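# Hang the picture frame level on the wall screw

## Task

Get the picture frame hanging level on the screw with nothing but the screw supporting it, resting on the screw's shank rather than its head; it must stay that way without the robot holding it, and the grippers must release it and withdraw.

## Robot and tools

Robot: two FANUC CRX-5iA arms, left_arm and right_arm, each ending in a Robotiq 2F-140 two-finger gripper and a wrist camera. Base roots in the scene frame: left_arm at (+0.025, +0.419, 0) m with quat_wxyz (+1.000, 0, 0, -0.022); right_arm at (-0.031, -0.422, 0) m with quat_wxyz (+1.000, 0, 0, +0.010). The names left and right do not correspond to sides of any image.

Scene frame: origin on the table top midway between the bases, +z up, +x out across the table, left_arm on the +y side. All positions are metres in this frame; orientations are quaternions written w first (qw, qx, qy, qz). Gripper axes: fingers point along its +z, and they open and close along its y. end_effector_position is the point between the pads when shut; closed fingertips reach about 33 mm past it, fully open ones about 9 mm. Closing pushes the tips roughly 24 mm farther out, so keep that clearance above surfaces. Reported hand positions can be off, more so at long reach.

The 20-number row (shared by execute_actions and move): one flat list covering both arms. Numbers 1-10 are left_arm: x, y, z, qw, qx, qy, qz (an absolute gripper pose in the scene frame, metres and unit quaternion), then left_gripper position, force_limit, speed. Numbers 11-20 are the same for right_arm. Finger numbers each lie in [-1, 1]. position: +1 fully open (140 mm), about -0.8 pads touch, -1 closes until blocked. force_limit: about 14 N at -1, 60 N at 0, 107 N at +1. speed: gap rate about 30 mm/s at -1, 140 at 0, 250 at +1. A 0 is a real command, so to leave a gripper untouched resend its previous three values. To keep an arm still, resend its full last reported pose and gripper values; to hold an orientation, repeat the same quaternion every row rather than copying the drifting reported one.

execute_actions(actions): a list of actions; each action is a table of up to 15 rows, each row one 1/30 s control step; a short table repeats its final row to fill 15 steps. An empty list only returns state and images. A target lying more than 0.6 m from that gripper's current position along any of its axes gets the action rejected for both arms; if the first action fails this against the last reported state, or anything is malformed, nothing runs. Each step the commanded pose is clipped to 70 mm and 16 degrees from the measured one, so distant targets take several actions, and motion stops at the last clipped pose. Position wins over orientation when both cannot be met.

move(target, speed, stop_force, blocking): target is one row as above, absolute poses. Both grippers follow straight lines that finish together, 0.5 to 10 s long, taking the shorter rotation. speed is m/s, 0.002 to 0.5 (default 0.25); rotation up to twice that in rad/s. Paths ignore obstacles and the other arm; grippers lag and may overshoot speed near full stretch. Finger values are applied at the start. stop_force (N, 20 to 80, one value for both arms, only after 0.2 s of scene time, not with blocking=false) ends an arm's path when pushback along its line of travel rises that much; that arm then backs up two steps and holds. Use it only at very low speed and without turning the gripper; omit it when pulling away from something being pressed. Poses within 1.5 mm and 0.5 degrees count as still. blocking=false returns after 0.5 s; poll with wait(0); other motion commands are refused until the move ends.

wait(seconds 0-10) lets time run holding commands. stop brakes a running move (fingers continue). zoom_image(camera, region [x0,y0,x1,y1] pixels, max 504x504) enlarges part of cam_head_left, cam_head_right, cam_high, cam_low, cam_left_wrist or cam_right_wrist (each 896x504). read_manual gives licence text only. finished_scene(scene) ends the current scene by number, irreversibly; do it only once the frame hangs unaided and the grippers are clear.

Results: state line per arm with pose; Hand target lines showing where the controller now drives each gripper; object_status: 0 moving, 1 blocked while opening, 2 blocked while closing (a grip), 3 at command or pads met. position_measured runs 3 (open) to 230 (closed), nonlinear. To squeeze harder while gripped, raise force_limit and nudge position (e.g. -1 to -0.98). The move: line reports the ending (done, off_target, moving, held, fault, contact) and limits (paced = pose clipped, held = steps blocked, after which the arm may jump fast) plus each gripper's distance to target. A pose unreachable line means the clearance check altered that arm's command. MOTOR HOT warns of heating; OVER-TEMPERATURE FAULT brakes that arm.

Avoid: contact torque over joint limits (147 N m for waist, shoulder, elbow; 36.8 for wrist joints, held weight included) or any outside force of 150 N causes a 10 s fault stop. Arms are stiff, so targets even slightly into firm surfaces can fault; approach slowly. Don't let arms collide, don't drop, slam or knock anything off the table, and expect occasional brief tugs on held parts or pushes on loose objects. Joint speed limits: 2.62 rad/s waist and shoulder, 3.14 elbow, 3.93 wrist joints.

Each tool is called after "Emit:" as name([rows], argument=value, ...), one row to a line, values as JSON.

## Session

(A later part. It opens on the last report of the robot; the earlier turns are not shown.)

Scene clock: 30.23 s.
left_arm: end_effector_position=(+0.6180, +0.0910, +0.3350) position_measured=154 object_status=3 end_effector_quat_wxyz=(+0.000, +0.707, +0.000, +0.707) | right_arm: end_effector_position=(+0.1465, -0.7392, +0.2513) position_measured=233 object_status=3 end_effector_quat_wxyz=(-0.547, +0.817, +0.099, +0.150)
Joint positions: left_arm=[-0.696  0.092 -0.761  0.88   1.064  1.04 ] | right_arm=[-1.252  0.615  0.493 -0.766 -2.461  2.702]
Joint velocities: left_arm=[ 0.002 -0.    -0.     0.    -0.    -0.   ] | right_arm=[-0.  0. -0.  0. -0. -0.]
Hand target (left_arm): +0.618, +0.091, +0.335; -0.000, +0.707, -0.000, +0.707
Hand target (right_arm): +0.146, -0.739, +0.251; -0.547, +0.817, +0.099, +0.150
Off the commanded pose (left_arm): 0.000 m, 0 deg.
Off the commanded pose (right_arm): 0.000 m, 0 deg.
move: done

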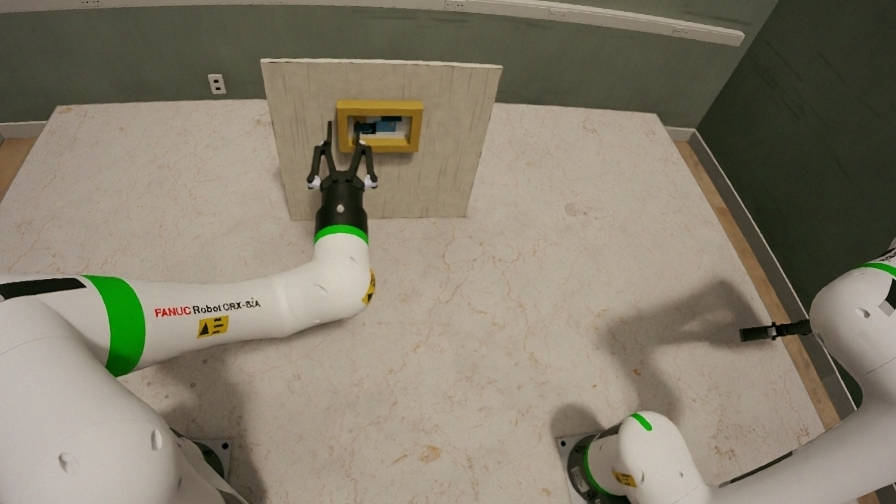

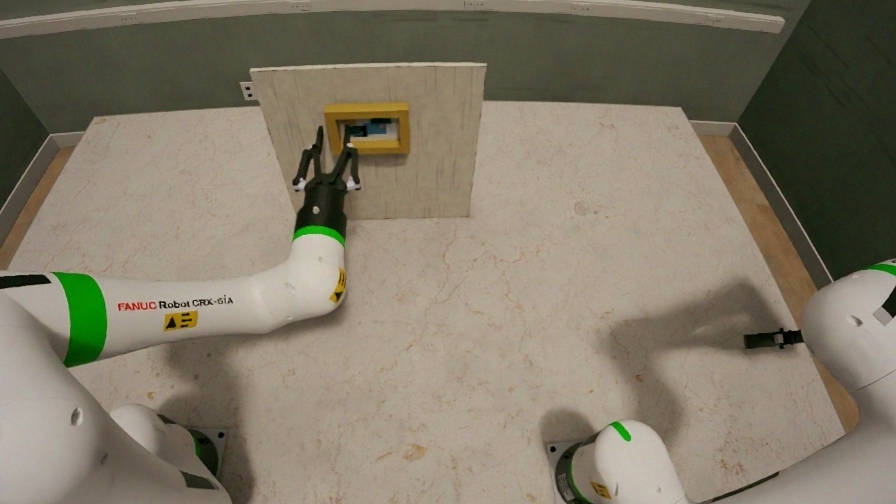

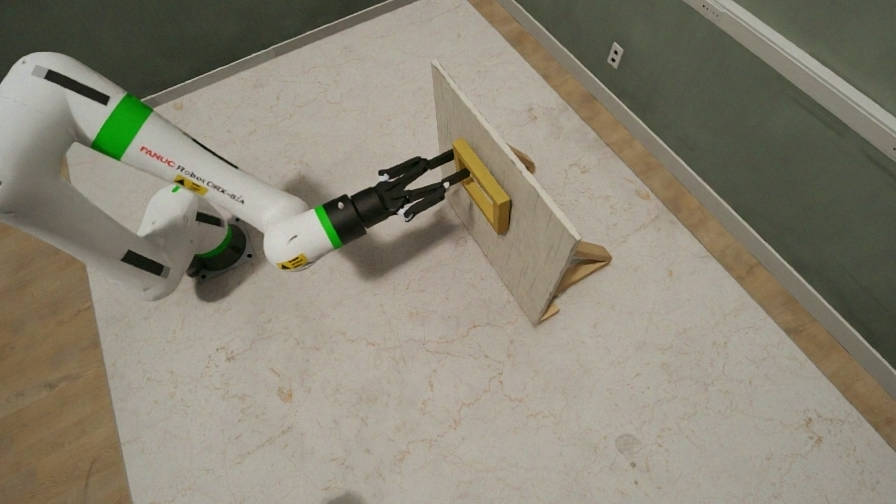

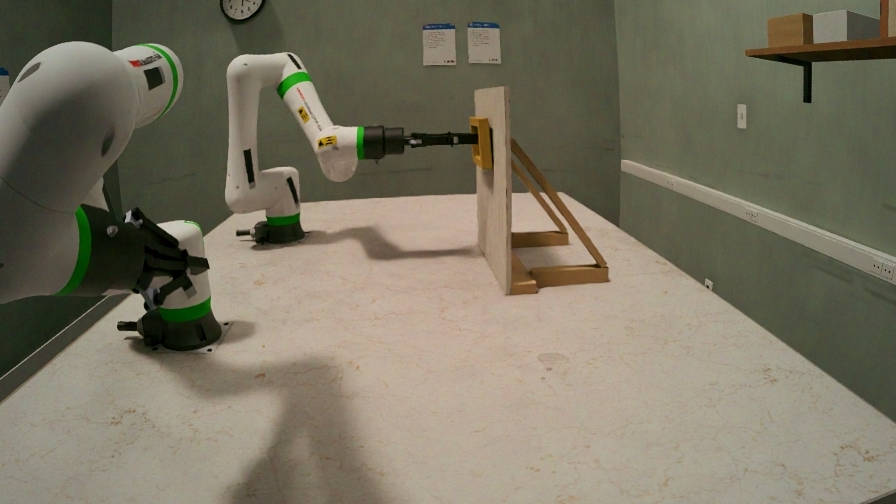

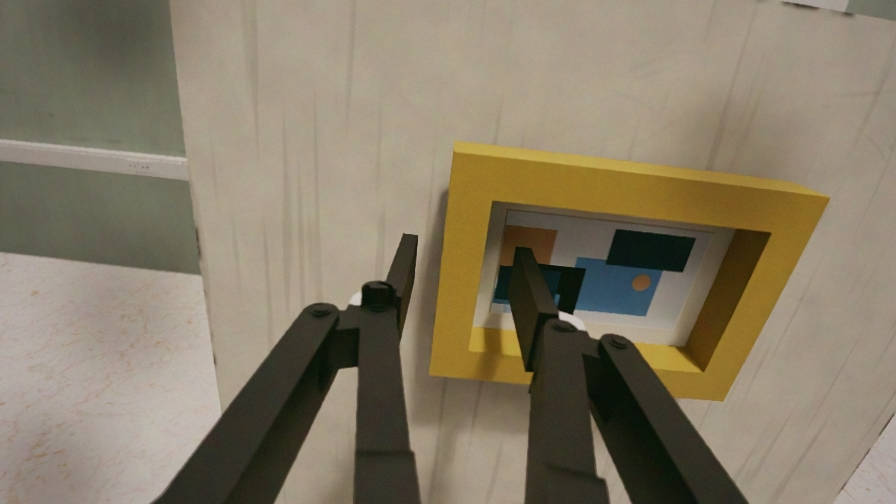

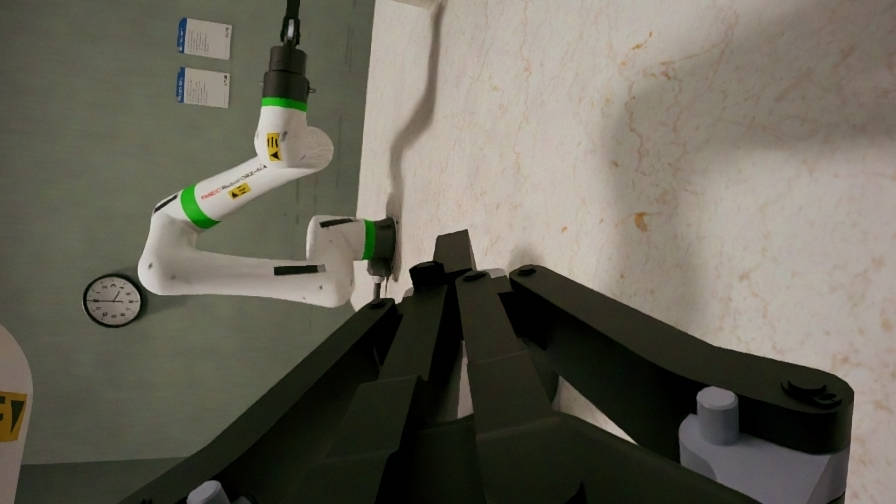

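Emit:
move(target=[0.585,0.091,0.335,0,0.707,0,0.707,-0.2,0,-0.5,0.1465,-0.7392,0.2513,-0.547,0.817,0.099,0.15,-1,0,0])

Emit:
move(target=[0.588,0.022,0.385,0,0.707,0,0.707,-0.2,0,-0.5,0.1465,-0.7392,0.2513,-0.547,0.817,0.099,0.15,-1,0,0])

Emit:
move(target=[0.607,0.022,0.385,0,0.707,0,0.707,-0.2,0,-0.5,0.1465,-0.7392,0.2513,-0.547,0.817,0.099,0.15,-1,0,0], speed=0.006, stop_force=20)

Emit:
zoom_image(camera="cam_low", region=[400,80,540,200])

Emit:
move(target=[0.45,0.05,0.385,0,0.707,0,0.707,-0.2,0,-0.5,0.1465,-0.7392,0.2513,-0.547,0.817,0.099,0.15,-1,0,0])

Emit:
zoom_image(camera="cam_low", region=[400,80,540,200])

Scene clock: 35.17 s.
left_arm: end_effector_position=(+0.5850, +0.0909, +0.3349) position_measured=154 object_status=3 end_effector_quat_wxyz=(-0.000, +0.707, +0.000, +0.707) | right_arm: end_effector_position=(+0.1465, -0.7392, +0.2513) position_measured=233 object_status=3 end_effector_quat_wxyz=(-0.547, +0.817, +0.099, +0.150)
Joint positions: left_arm=[-0.775  0.049 -0.819  0.951  1.113  1.017] | right_arm=[-1.252  0.615  0.493 -0.766 -2.461  2.702]
Joint velocities: left_arm=[-0.002 -0.001 -0.     0.001  0.001 -0.001] | right_arm=[-0.001 -0.001  0.001 -0.001 -0.001 -0.   ]
Hand target (left_arm): +0.585, +0.091, +0.335; -0.000, +0.707, -0.000, +0.707
Hand target (right_arm): +0.146, -0.739, +0.251; -0.547, +0.817, +0.099, +0.150
Off the commanded pose (left_arm): 0.000 m, 0 deg.
Off the commanded pose (right_arm): 0.000 m, 0 deg.
move: done

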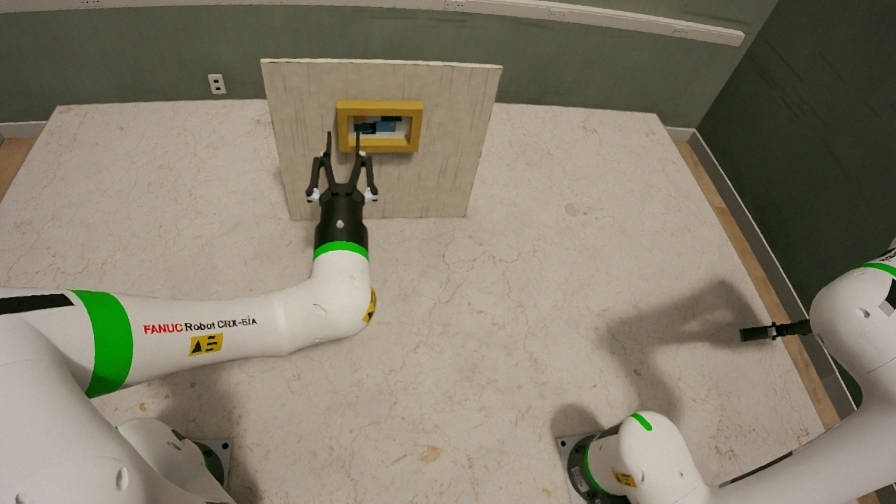

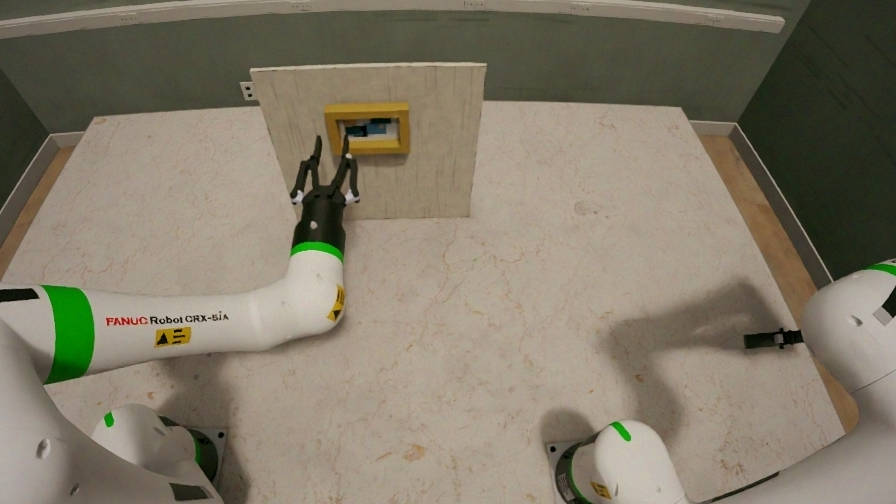

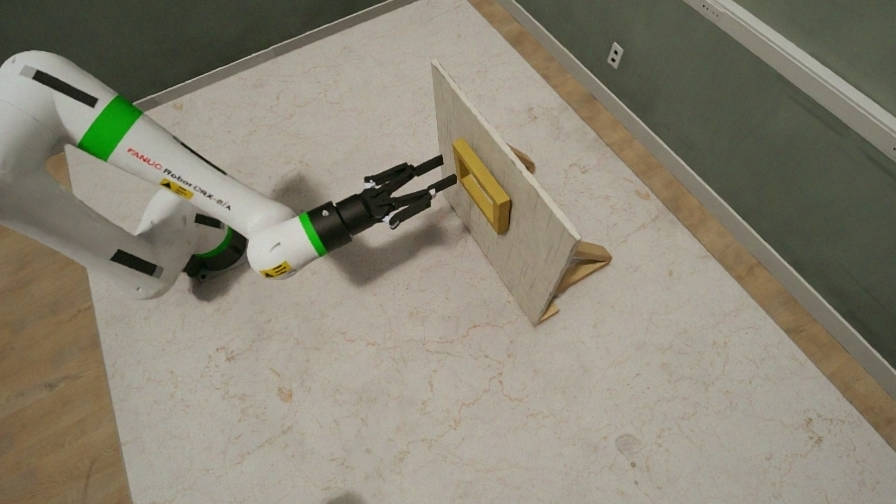

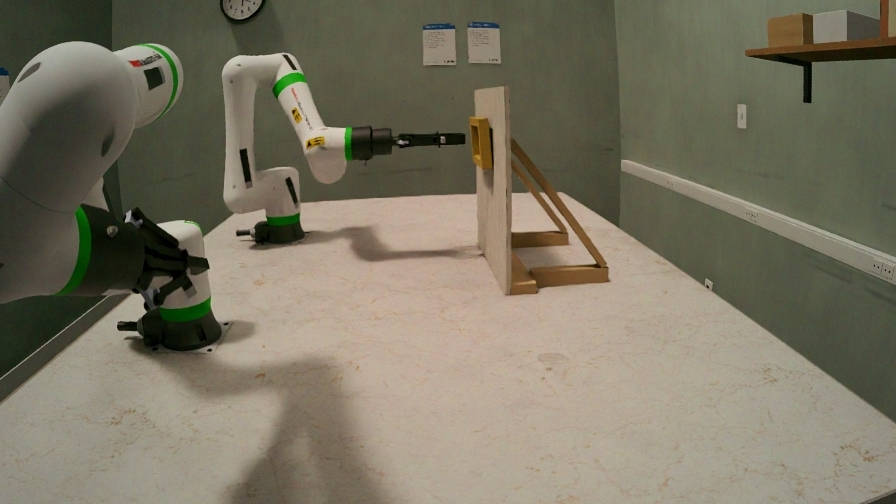

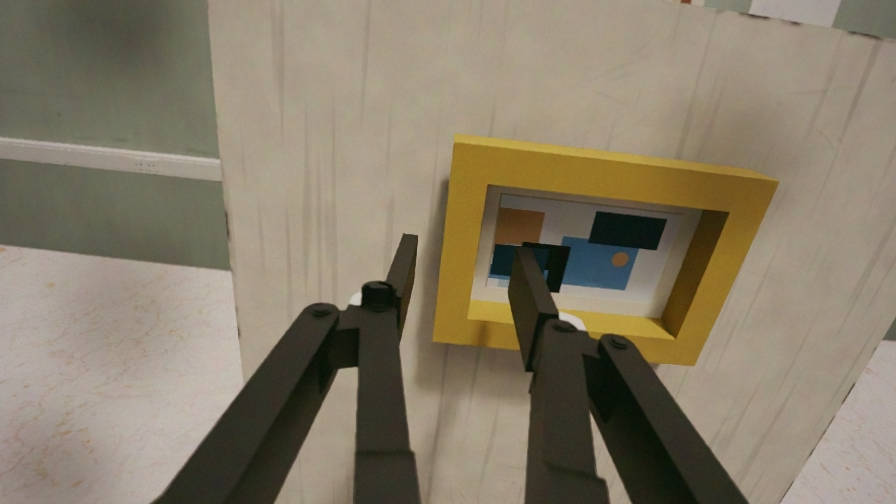

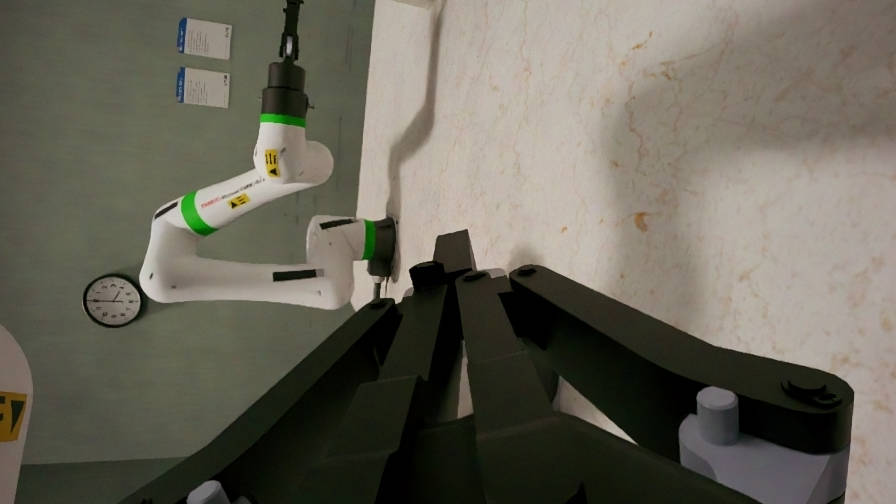

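Scene clock: 36.00 s.
left_arm: end_effector_position=(+0.5879, +0.0219, +0.3848) position_measured=154 object_status=3 end_effector_quat_wxyz=(+0.000, +0.707, -0.000, +0.707) | right_arm: end_effector_position=(+0.1465, -0.7392, +0.2513) position_measured=233 object_status=3 end_effector_quat_wxyz=(-0.547, +0.817, +0.099, +0.150)
Joint positions: left_arm=[-0.924  0.12  -0.63   1.131  1.141  0.847] | right_arm=[-1.252  0.615  0.493 -0.766 -2.461  2.702]
Joint velocities: left_arm=[-0.     0.     0.001  0.001  0.    -0.003] | right_arm=[-0.    -0.     0.    -0.002 -0.    -0.   ]
Hand target (left_arm): +0.588, +0.022, +0.385; +0.000, +0.707, -0.000, +0.707
Hand target (right_arm): +0.146, -0.739, +0.251; -0.547, +0.817, +0.099, +0.150
Off the commanded pose (left_arm): 0.000 m, 0 deg.
Off the commanded pose (right_arm): 0.000 m, 0 deg.
move: done

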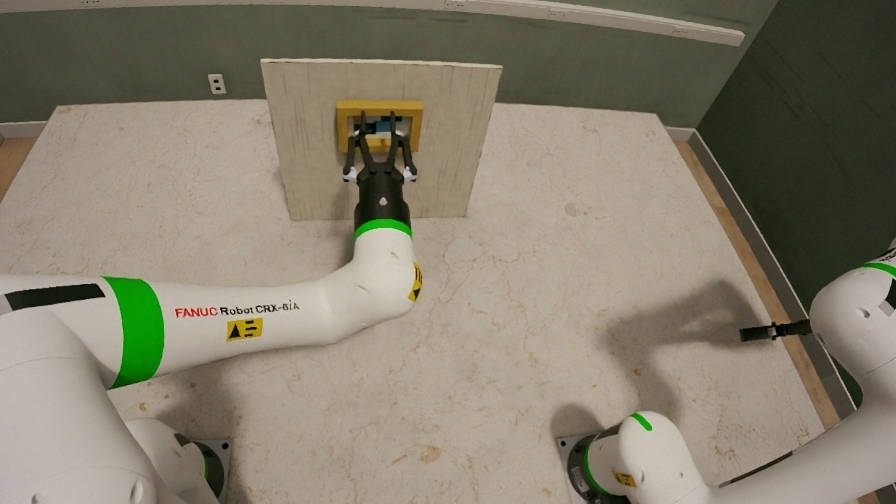

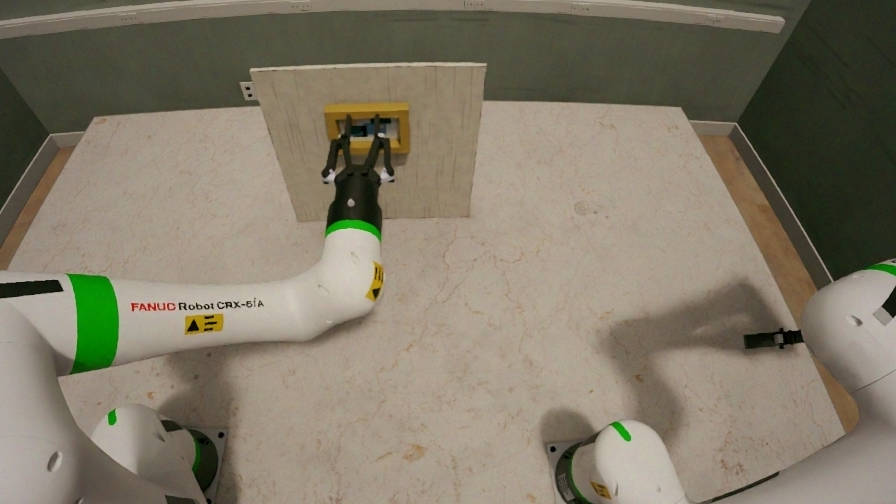

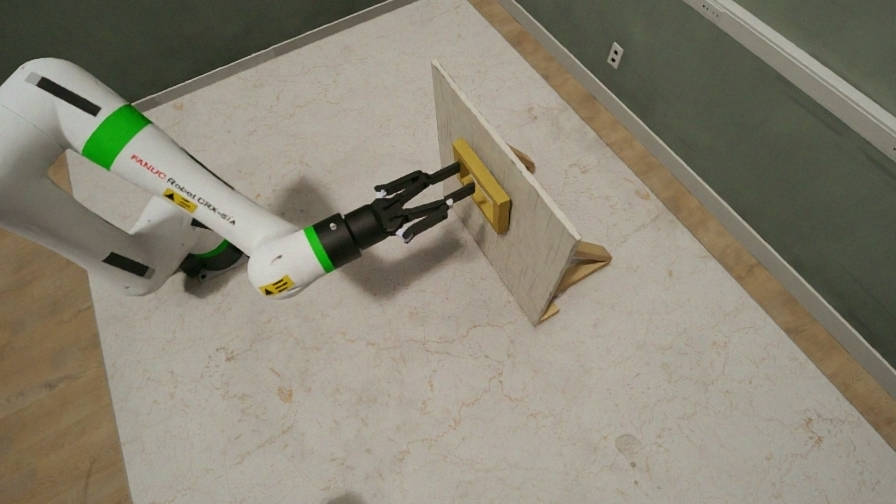

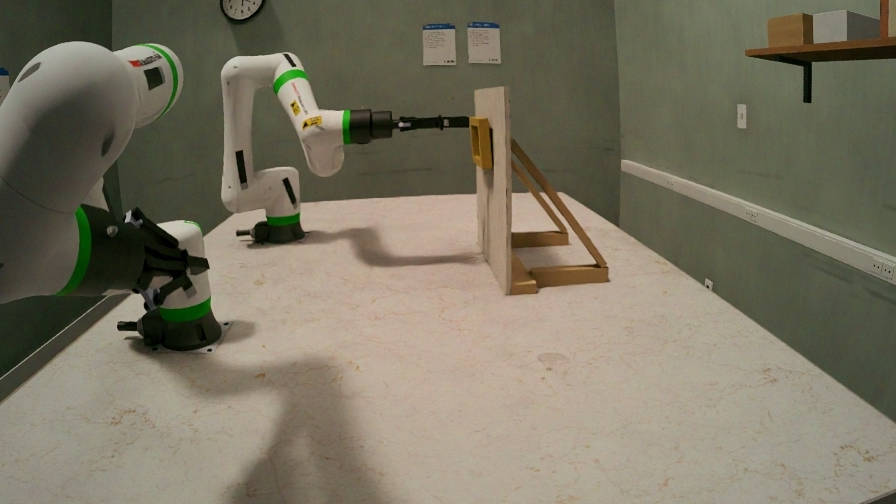

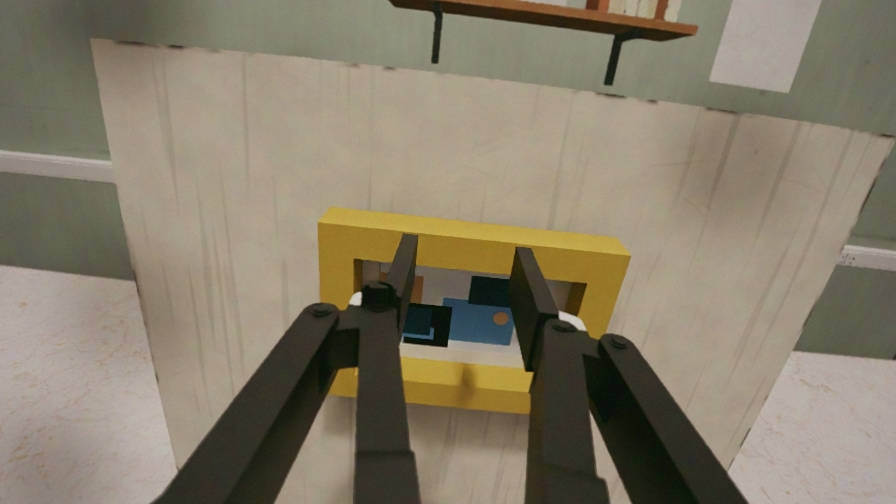

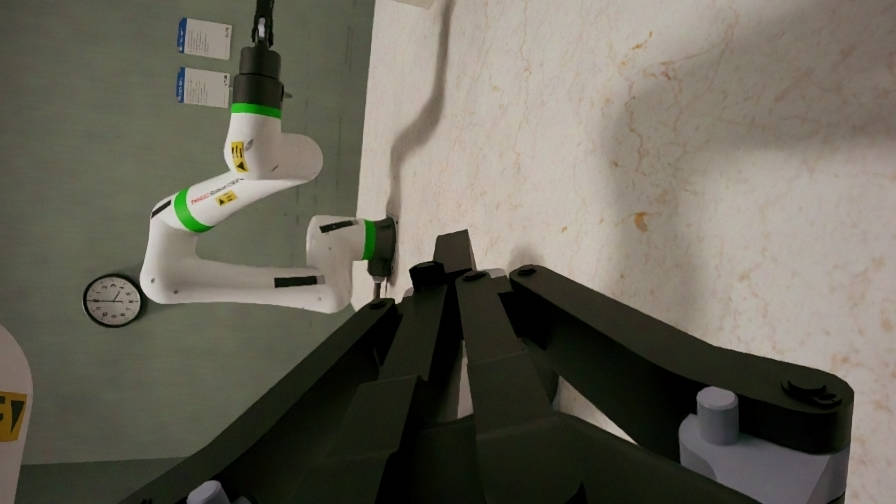

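Scene clock: 38.87 s.
left_arm: end_effector_position=(+0.6031, +0.0220, +0.3851) position_measured=154 object_status=3 end_effector_quat_wxyz=(+0.000, +0.707, +0.000, +0.707) | right_arm: end_effector_position=(+0.1465, -0.7392, +0.2513) position_measured=233 object_status=3 end_effector_quat_wxyz=(-0.547, +0.817, +0.099, +0.150)
Joint positions: left_arm=[-0.889  0.137 -0.607  1.105  1.117  0.855] | right_arm=[-1.252  0.615  0.493 -0.766 -2.461  2.702]
Joint velocities: left_arm=[-0.004 -0.003 -0.005  0.001  0.002 -0.002] | right_arm=[-0.001 -0.001 -0.    -0.002 -0.     0.   ]
Hand target (left_arm): +0.603, +0.022, +0.385; +0.000, +0.707, +0.000, +0.707
Hand target (right_arm): +0.146, -0.739, +0.251; -0.547, +0.817, +0.099, +0.150
Off the commanded pose (left_arm): 0.004 m, 0 deg.
Off the commanded pose (right_arm): 0.000 m, 0 deg.
move: contact (left_arm)

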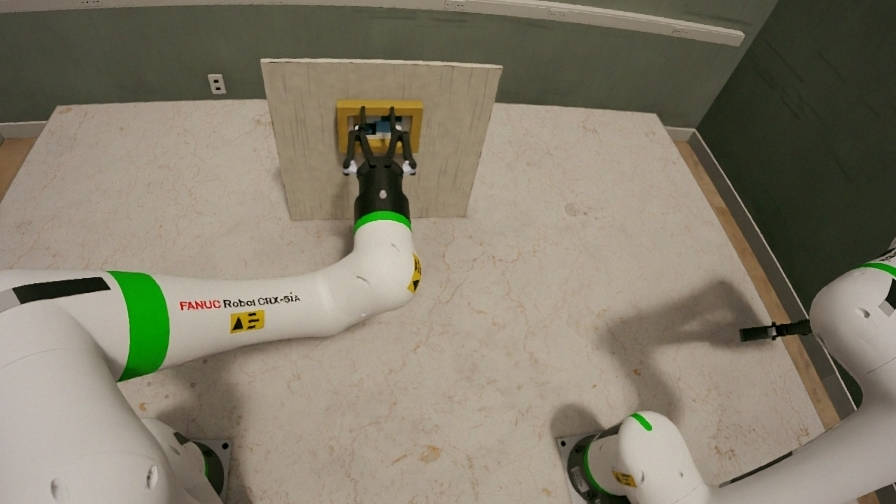

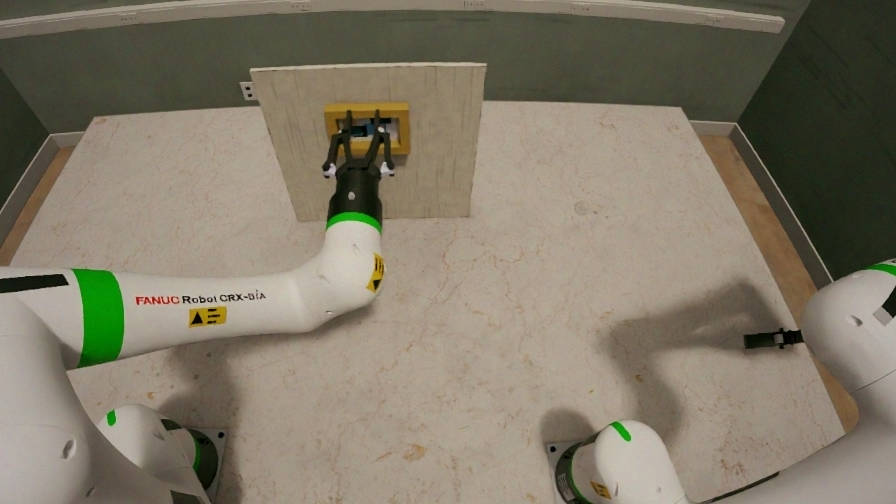

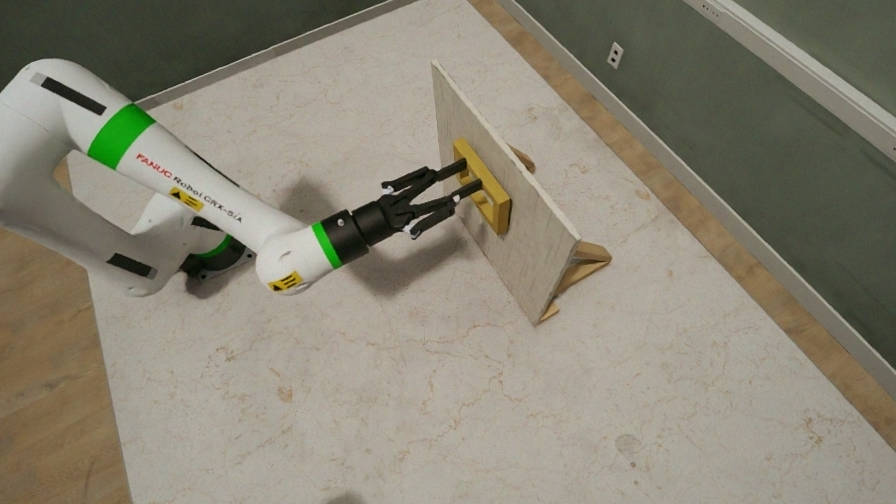

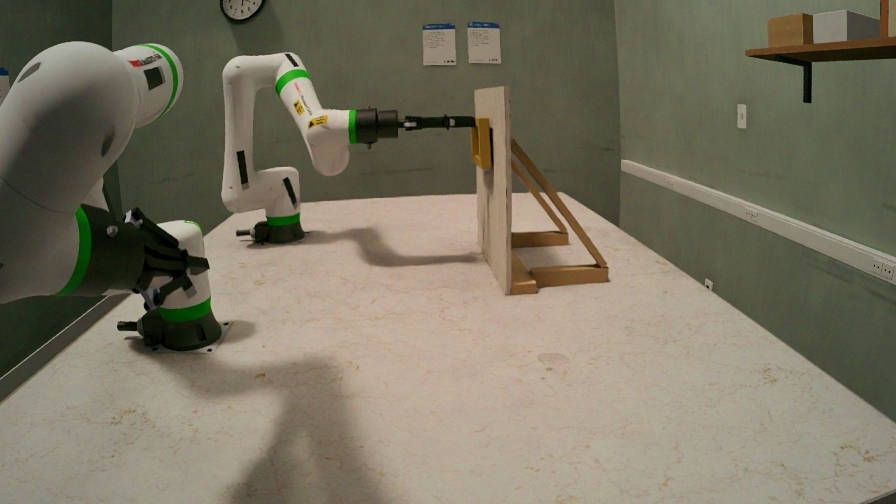

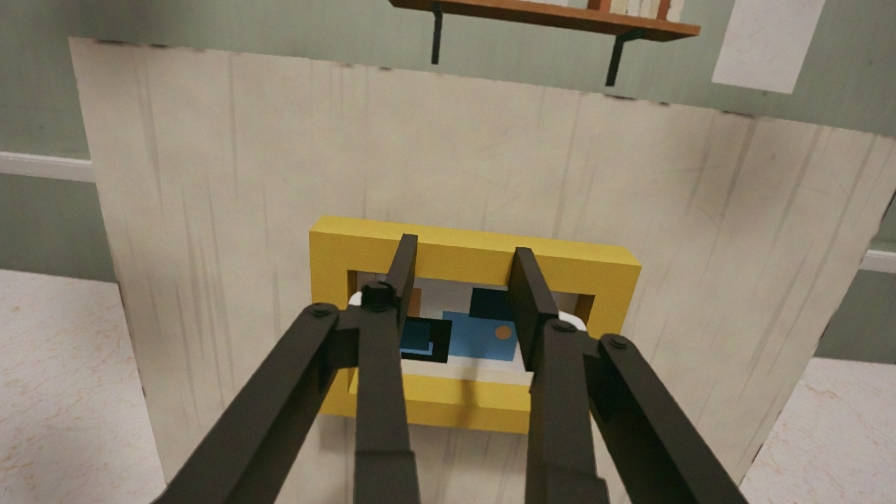

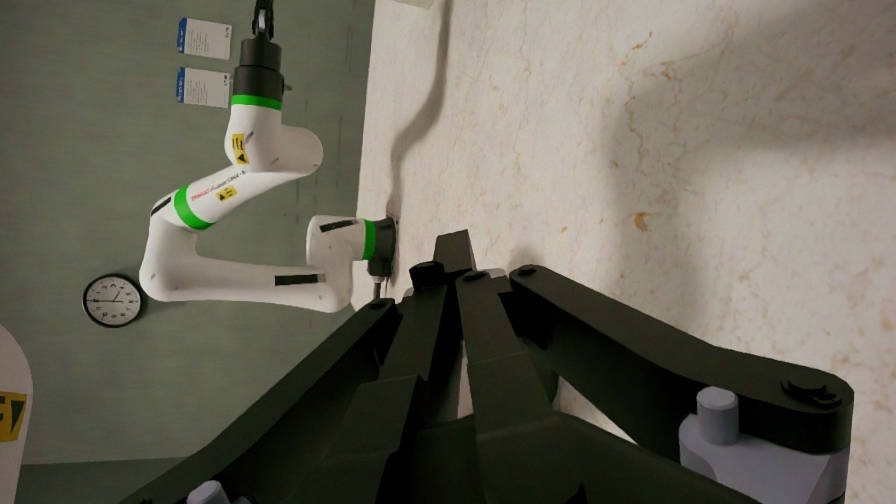

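Region (400, 80, 540, 200) of cam_low's 896x504 image, scaled by 3.600, with more detail than that image has; it fills the top 432 rows of this view, and the rest is white.

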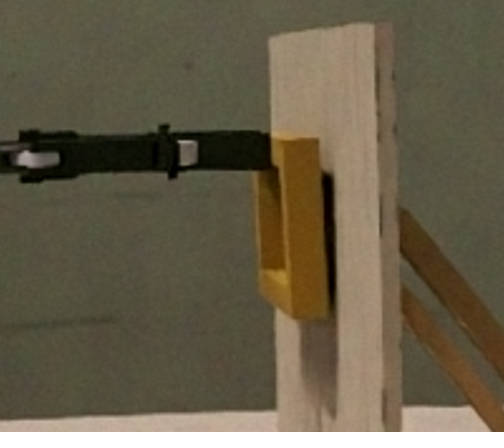

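Scene clock: 40.00 s.
left_arm: end_effector_position=(+0.4499, +0.0498, +0.3844) position_measured=154 object_status=3 end_effector_quat_wxyz=(-0.000, +0.708, -0.000, +0.707) | right_arm: end_effector_position=(+0.1465, -0.7392, +0.2513) position_measured=233 object_status=3 end_effector_quat_wxyz=(-0.547, +0.817, +0.099, +0.150)
Joint positions: left_arm=[-1.285 -0.053 -0.829  1.4    1.398  0.79 ] | right_arm=[-1.252  0.615  0.493 -0.766 -2.461  2.702]
Joint velocities: left_arm=[-0.001 -0.     0.004  0.001  0.001  0.001] | right_arm=[-0.    -0.001 -0.002  0.     0.    -0.   ]
Hand target (left_arm): +0.450, +0.050, +0.384; -0.000, +0.708, -0.000, +0.707
Hand target (right_arm): +0.146, -0.739, +0.251; -0.547, +0.817, +0.099, +0.150
Off the commanded pose (left_arm): 0.001 m, 0 deg.
Off the commanded pose (right_arm): 0.000 m, 0 deg.
move: done

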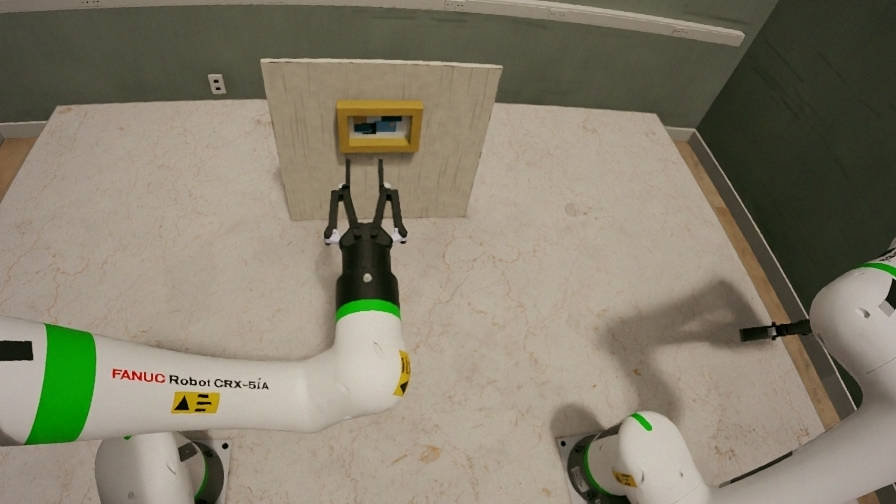

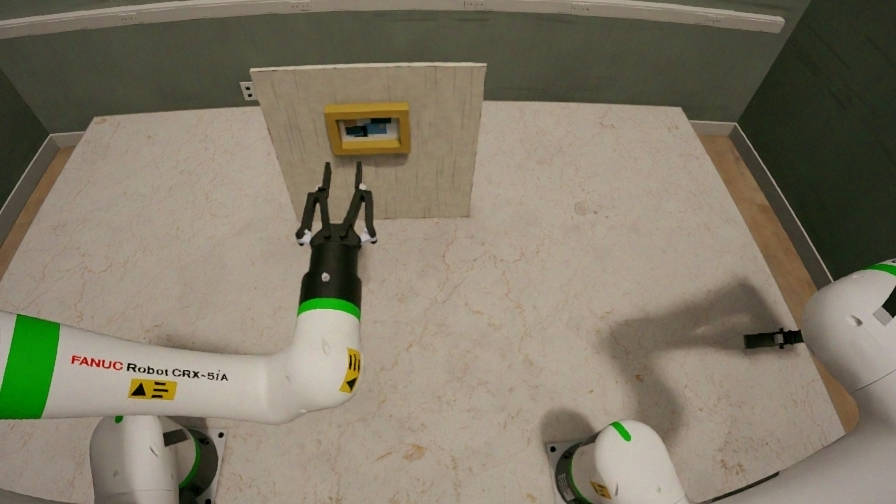

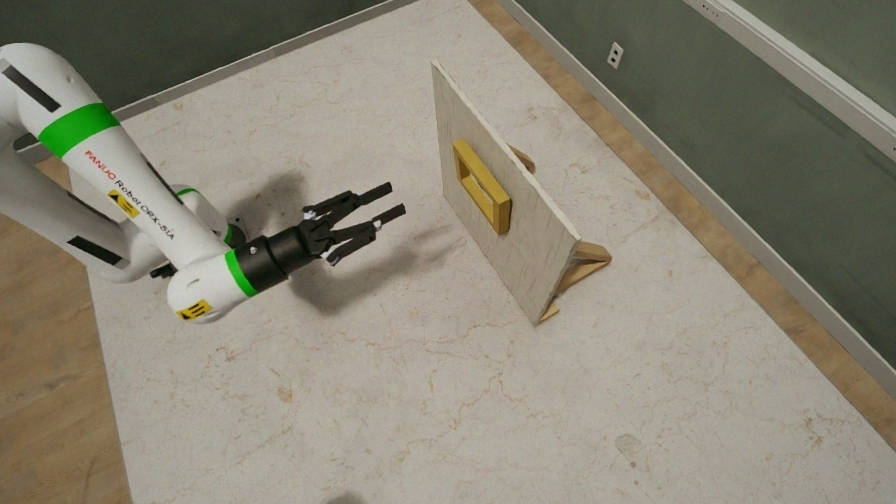

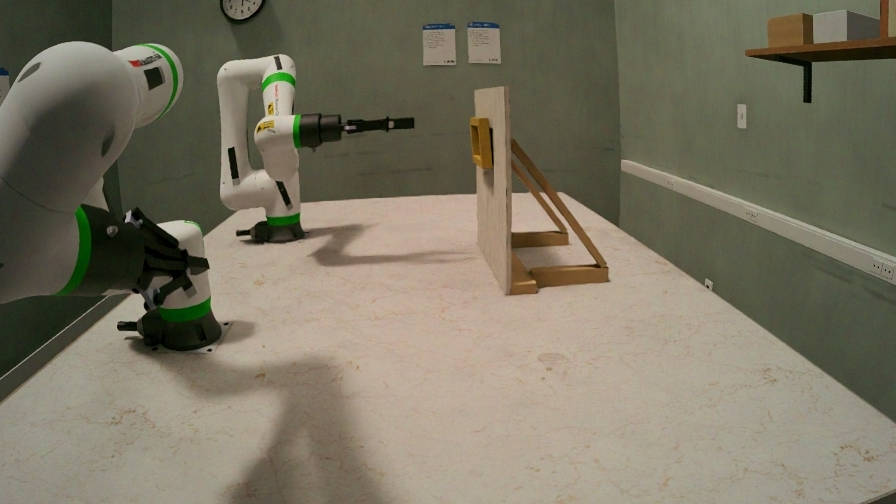

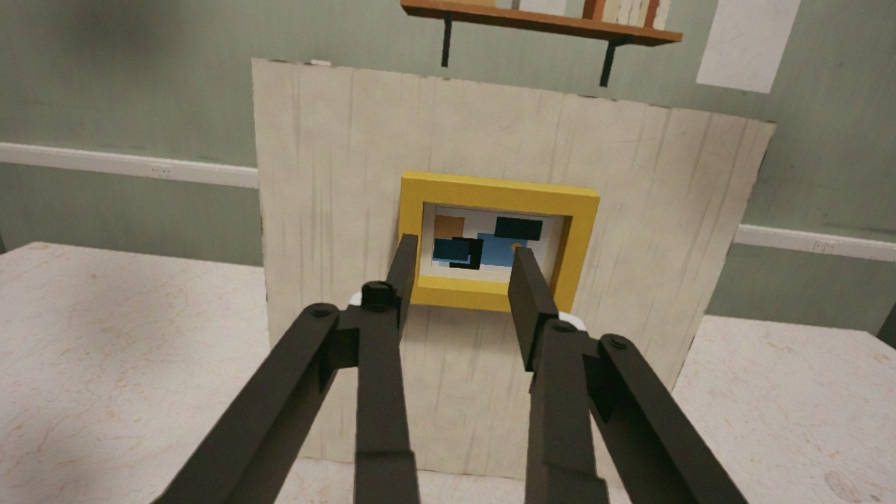

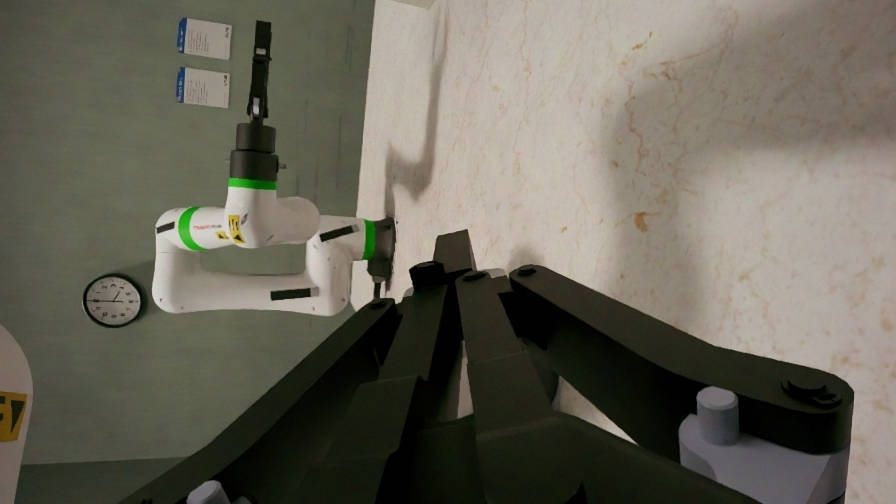

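Region (400, 80, 540, 200) of cam_low's 896x504 image, scaled by 3.600, with more detail than that image has; it fills the top 432 rows of this view, and the rest is white.

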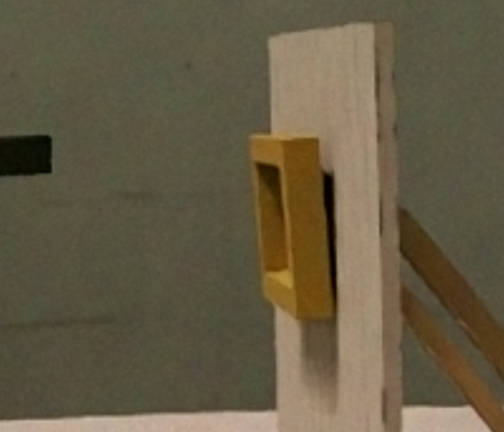

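Emit:
finished_scene(scene=1)

The scene is finished: the task was done.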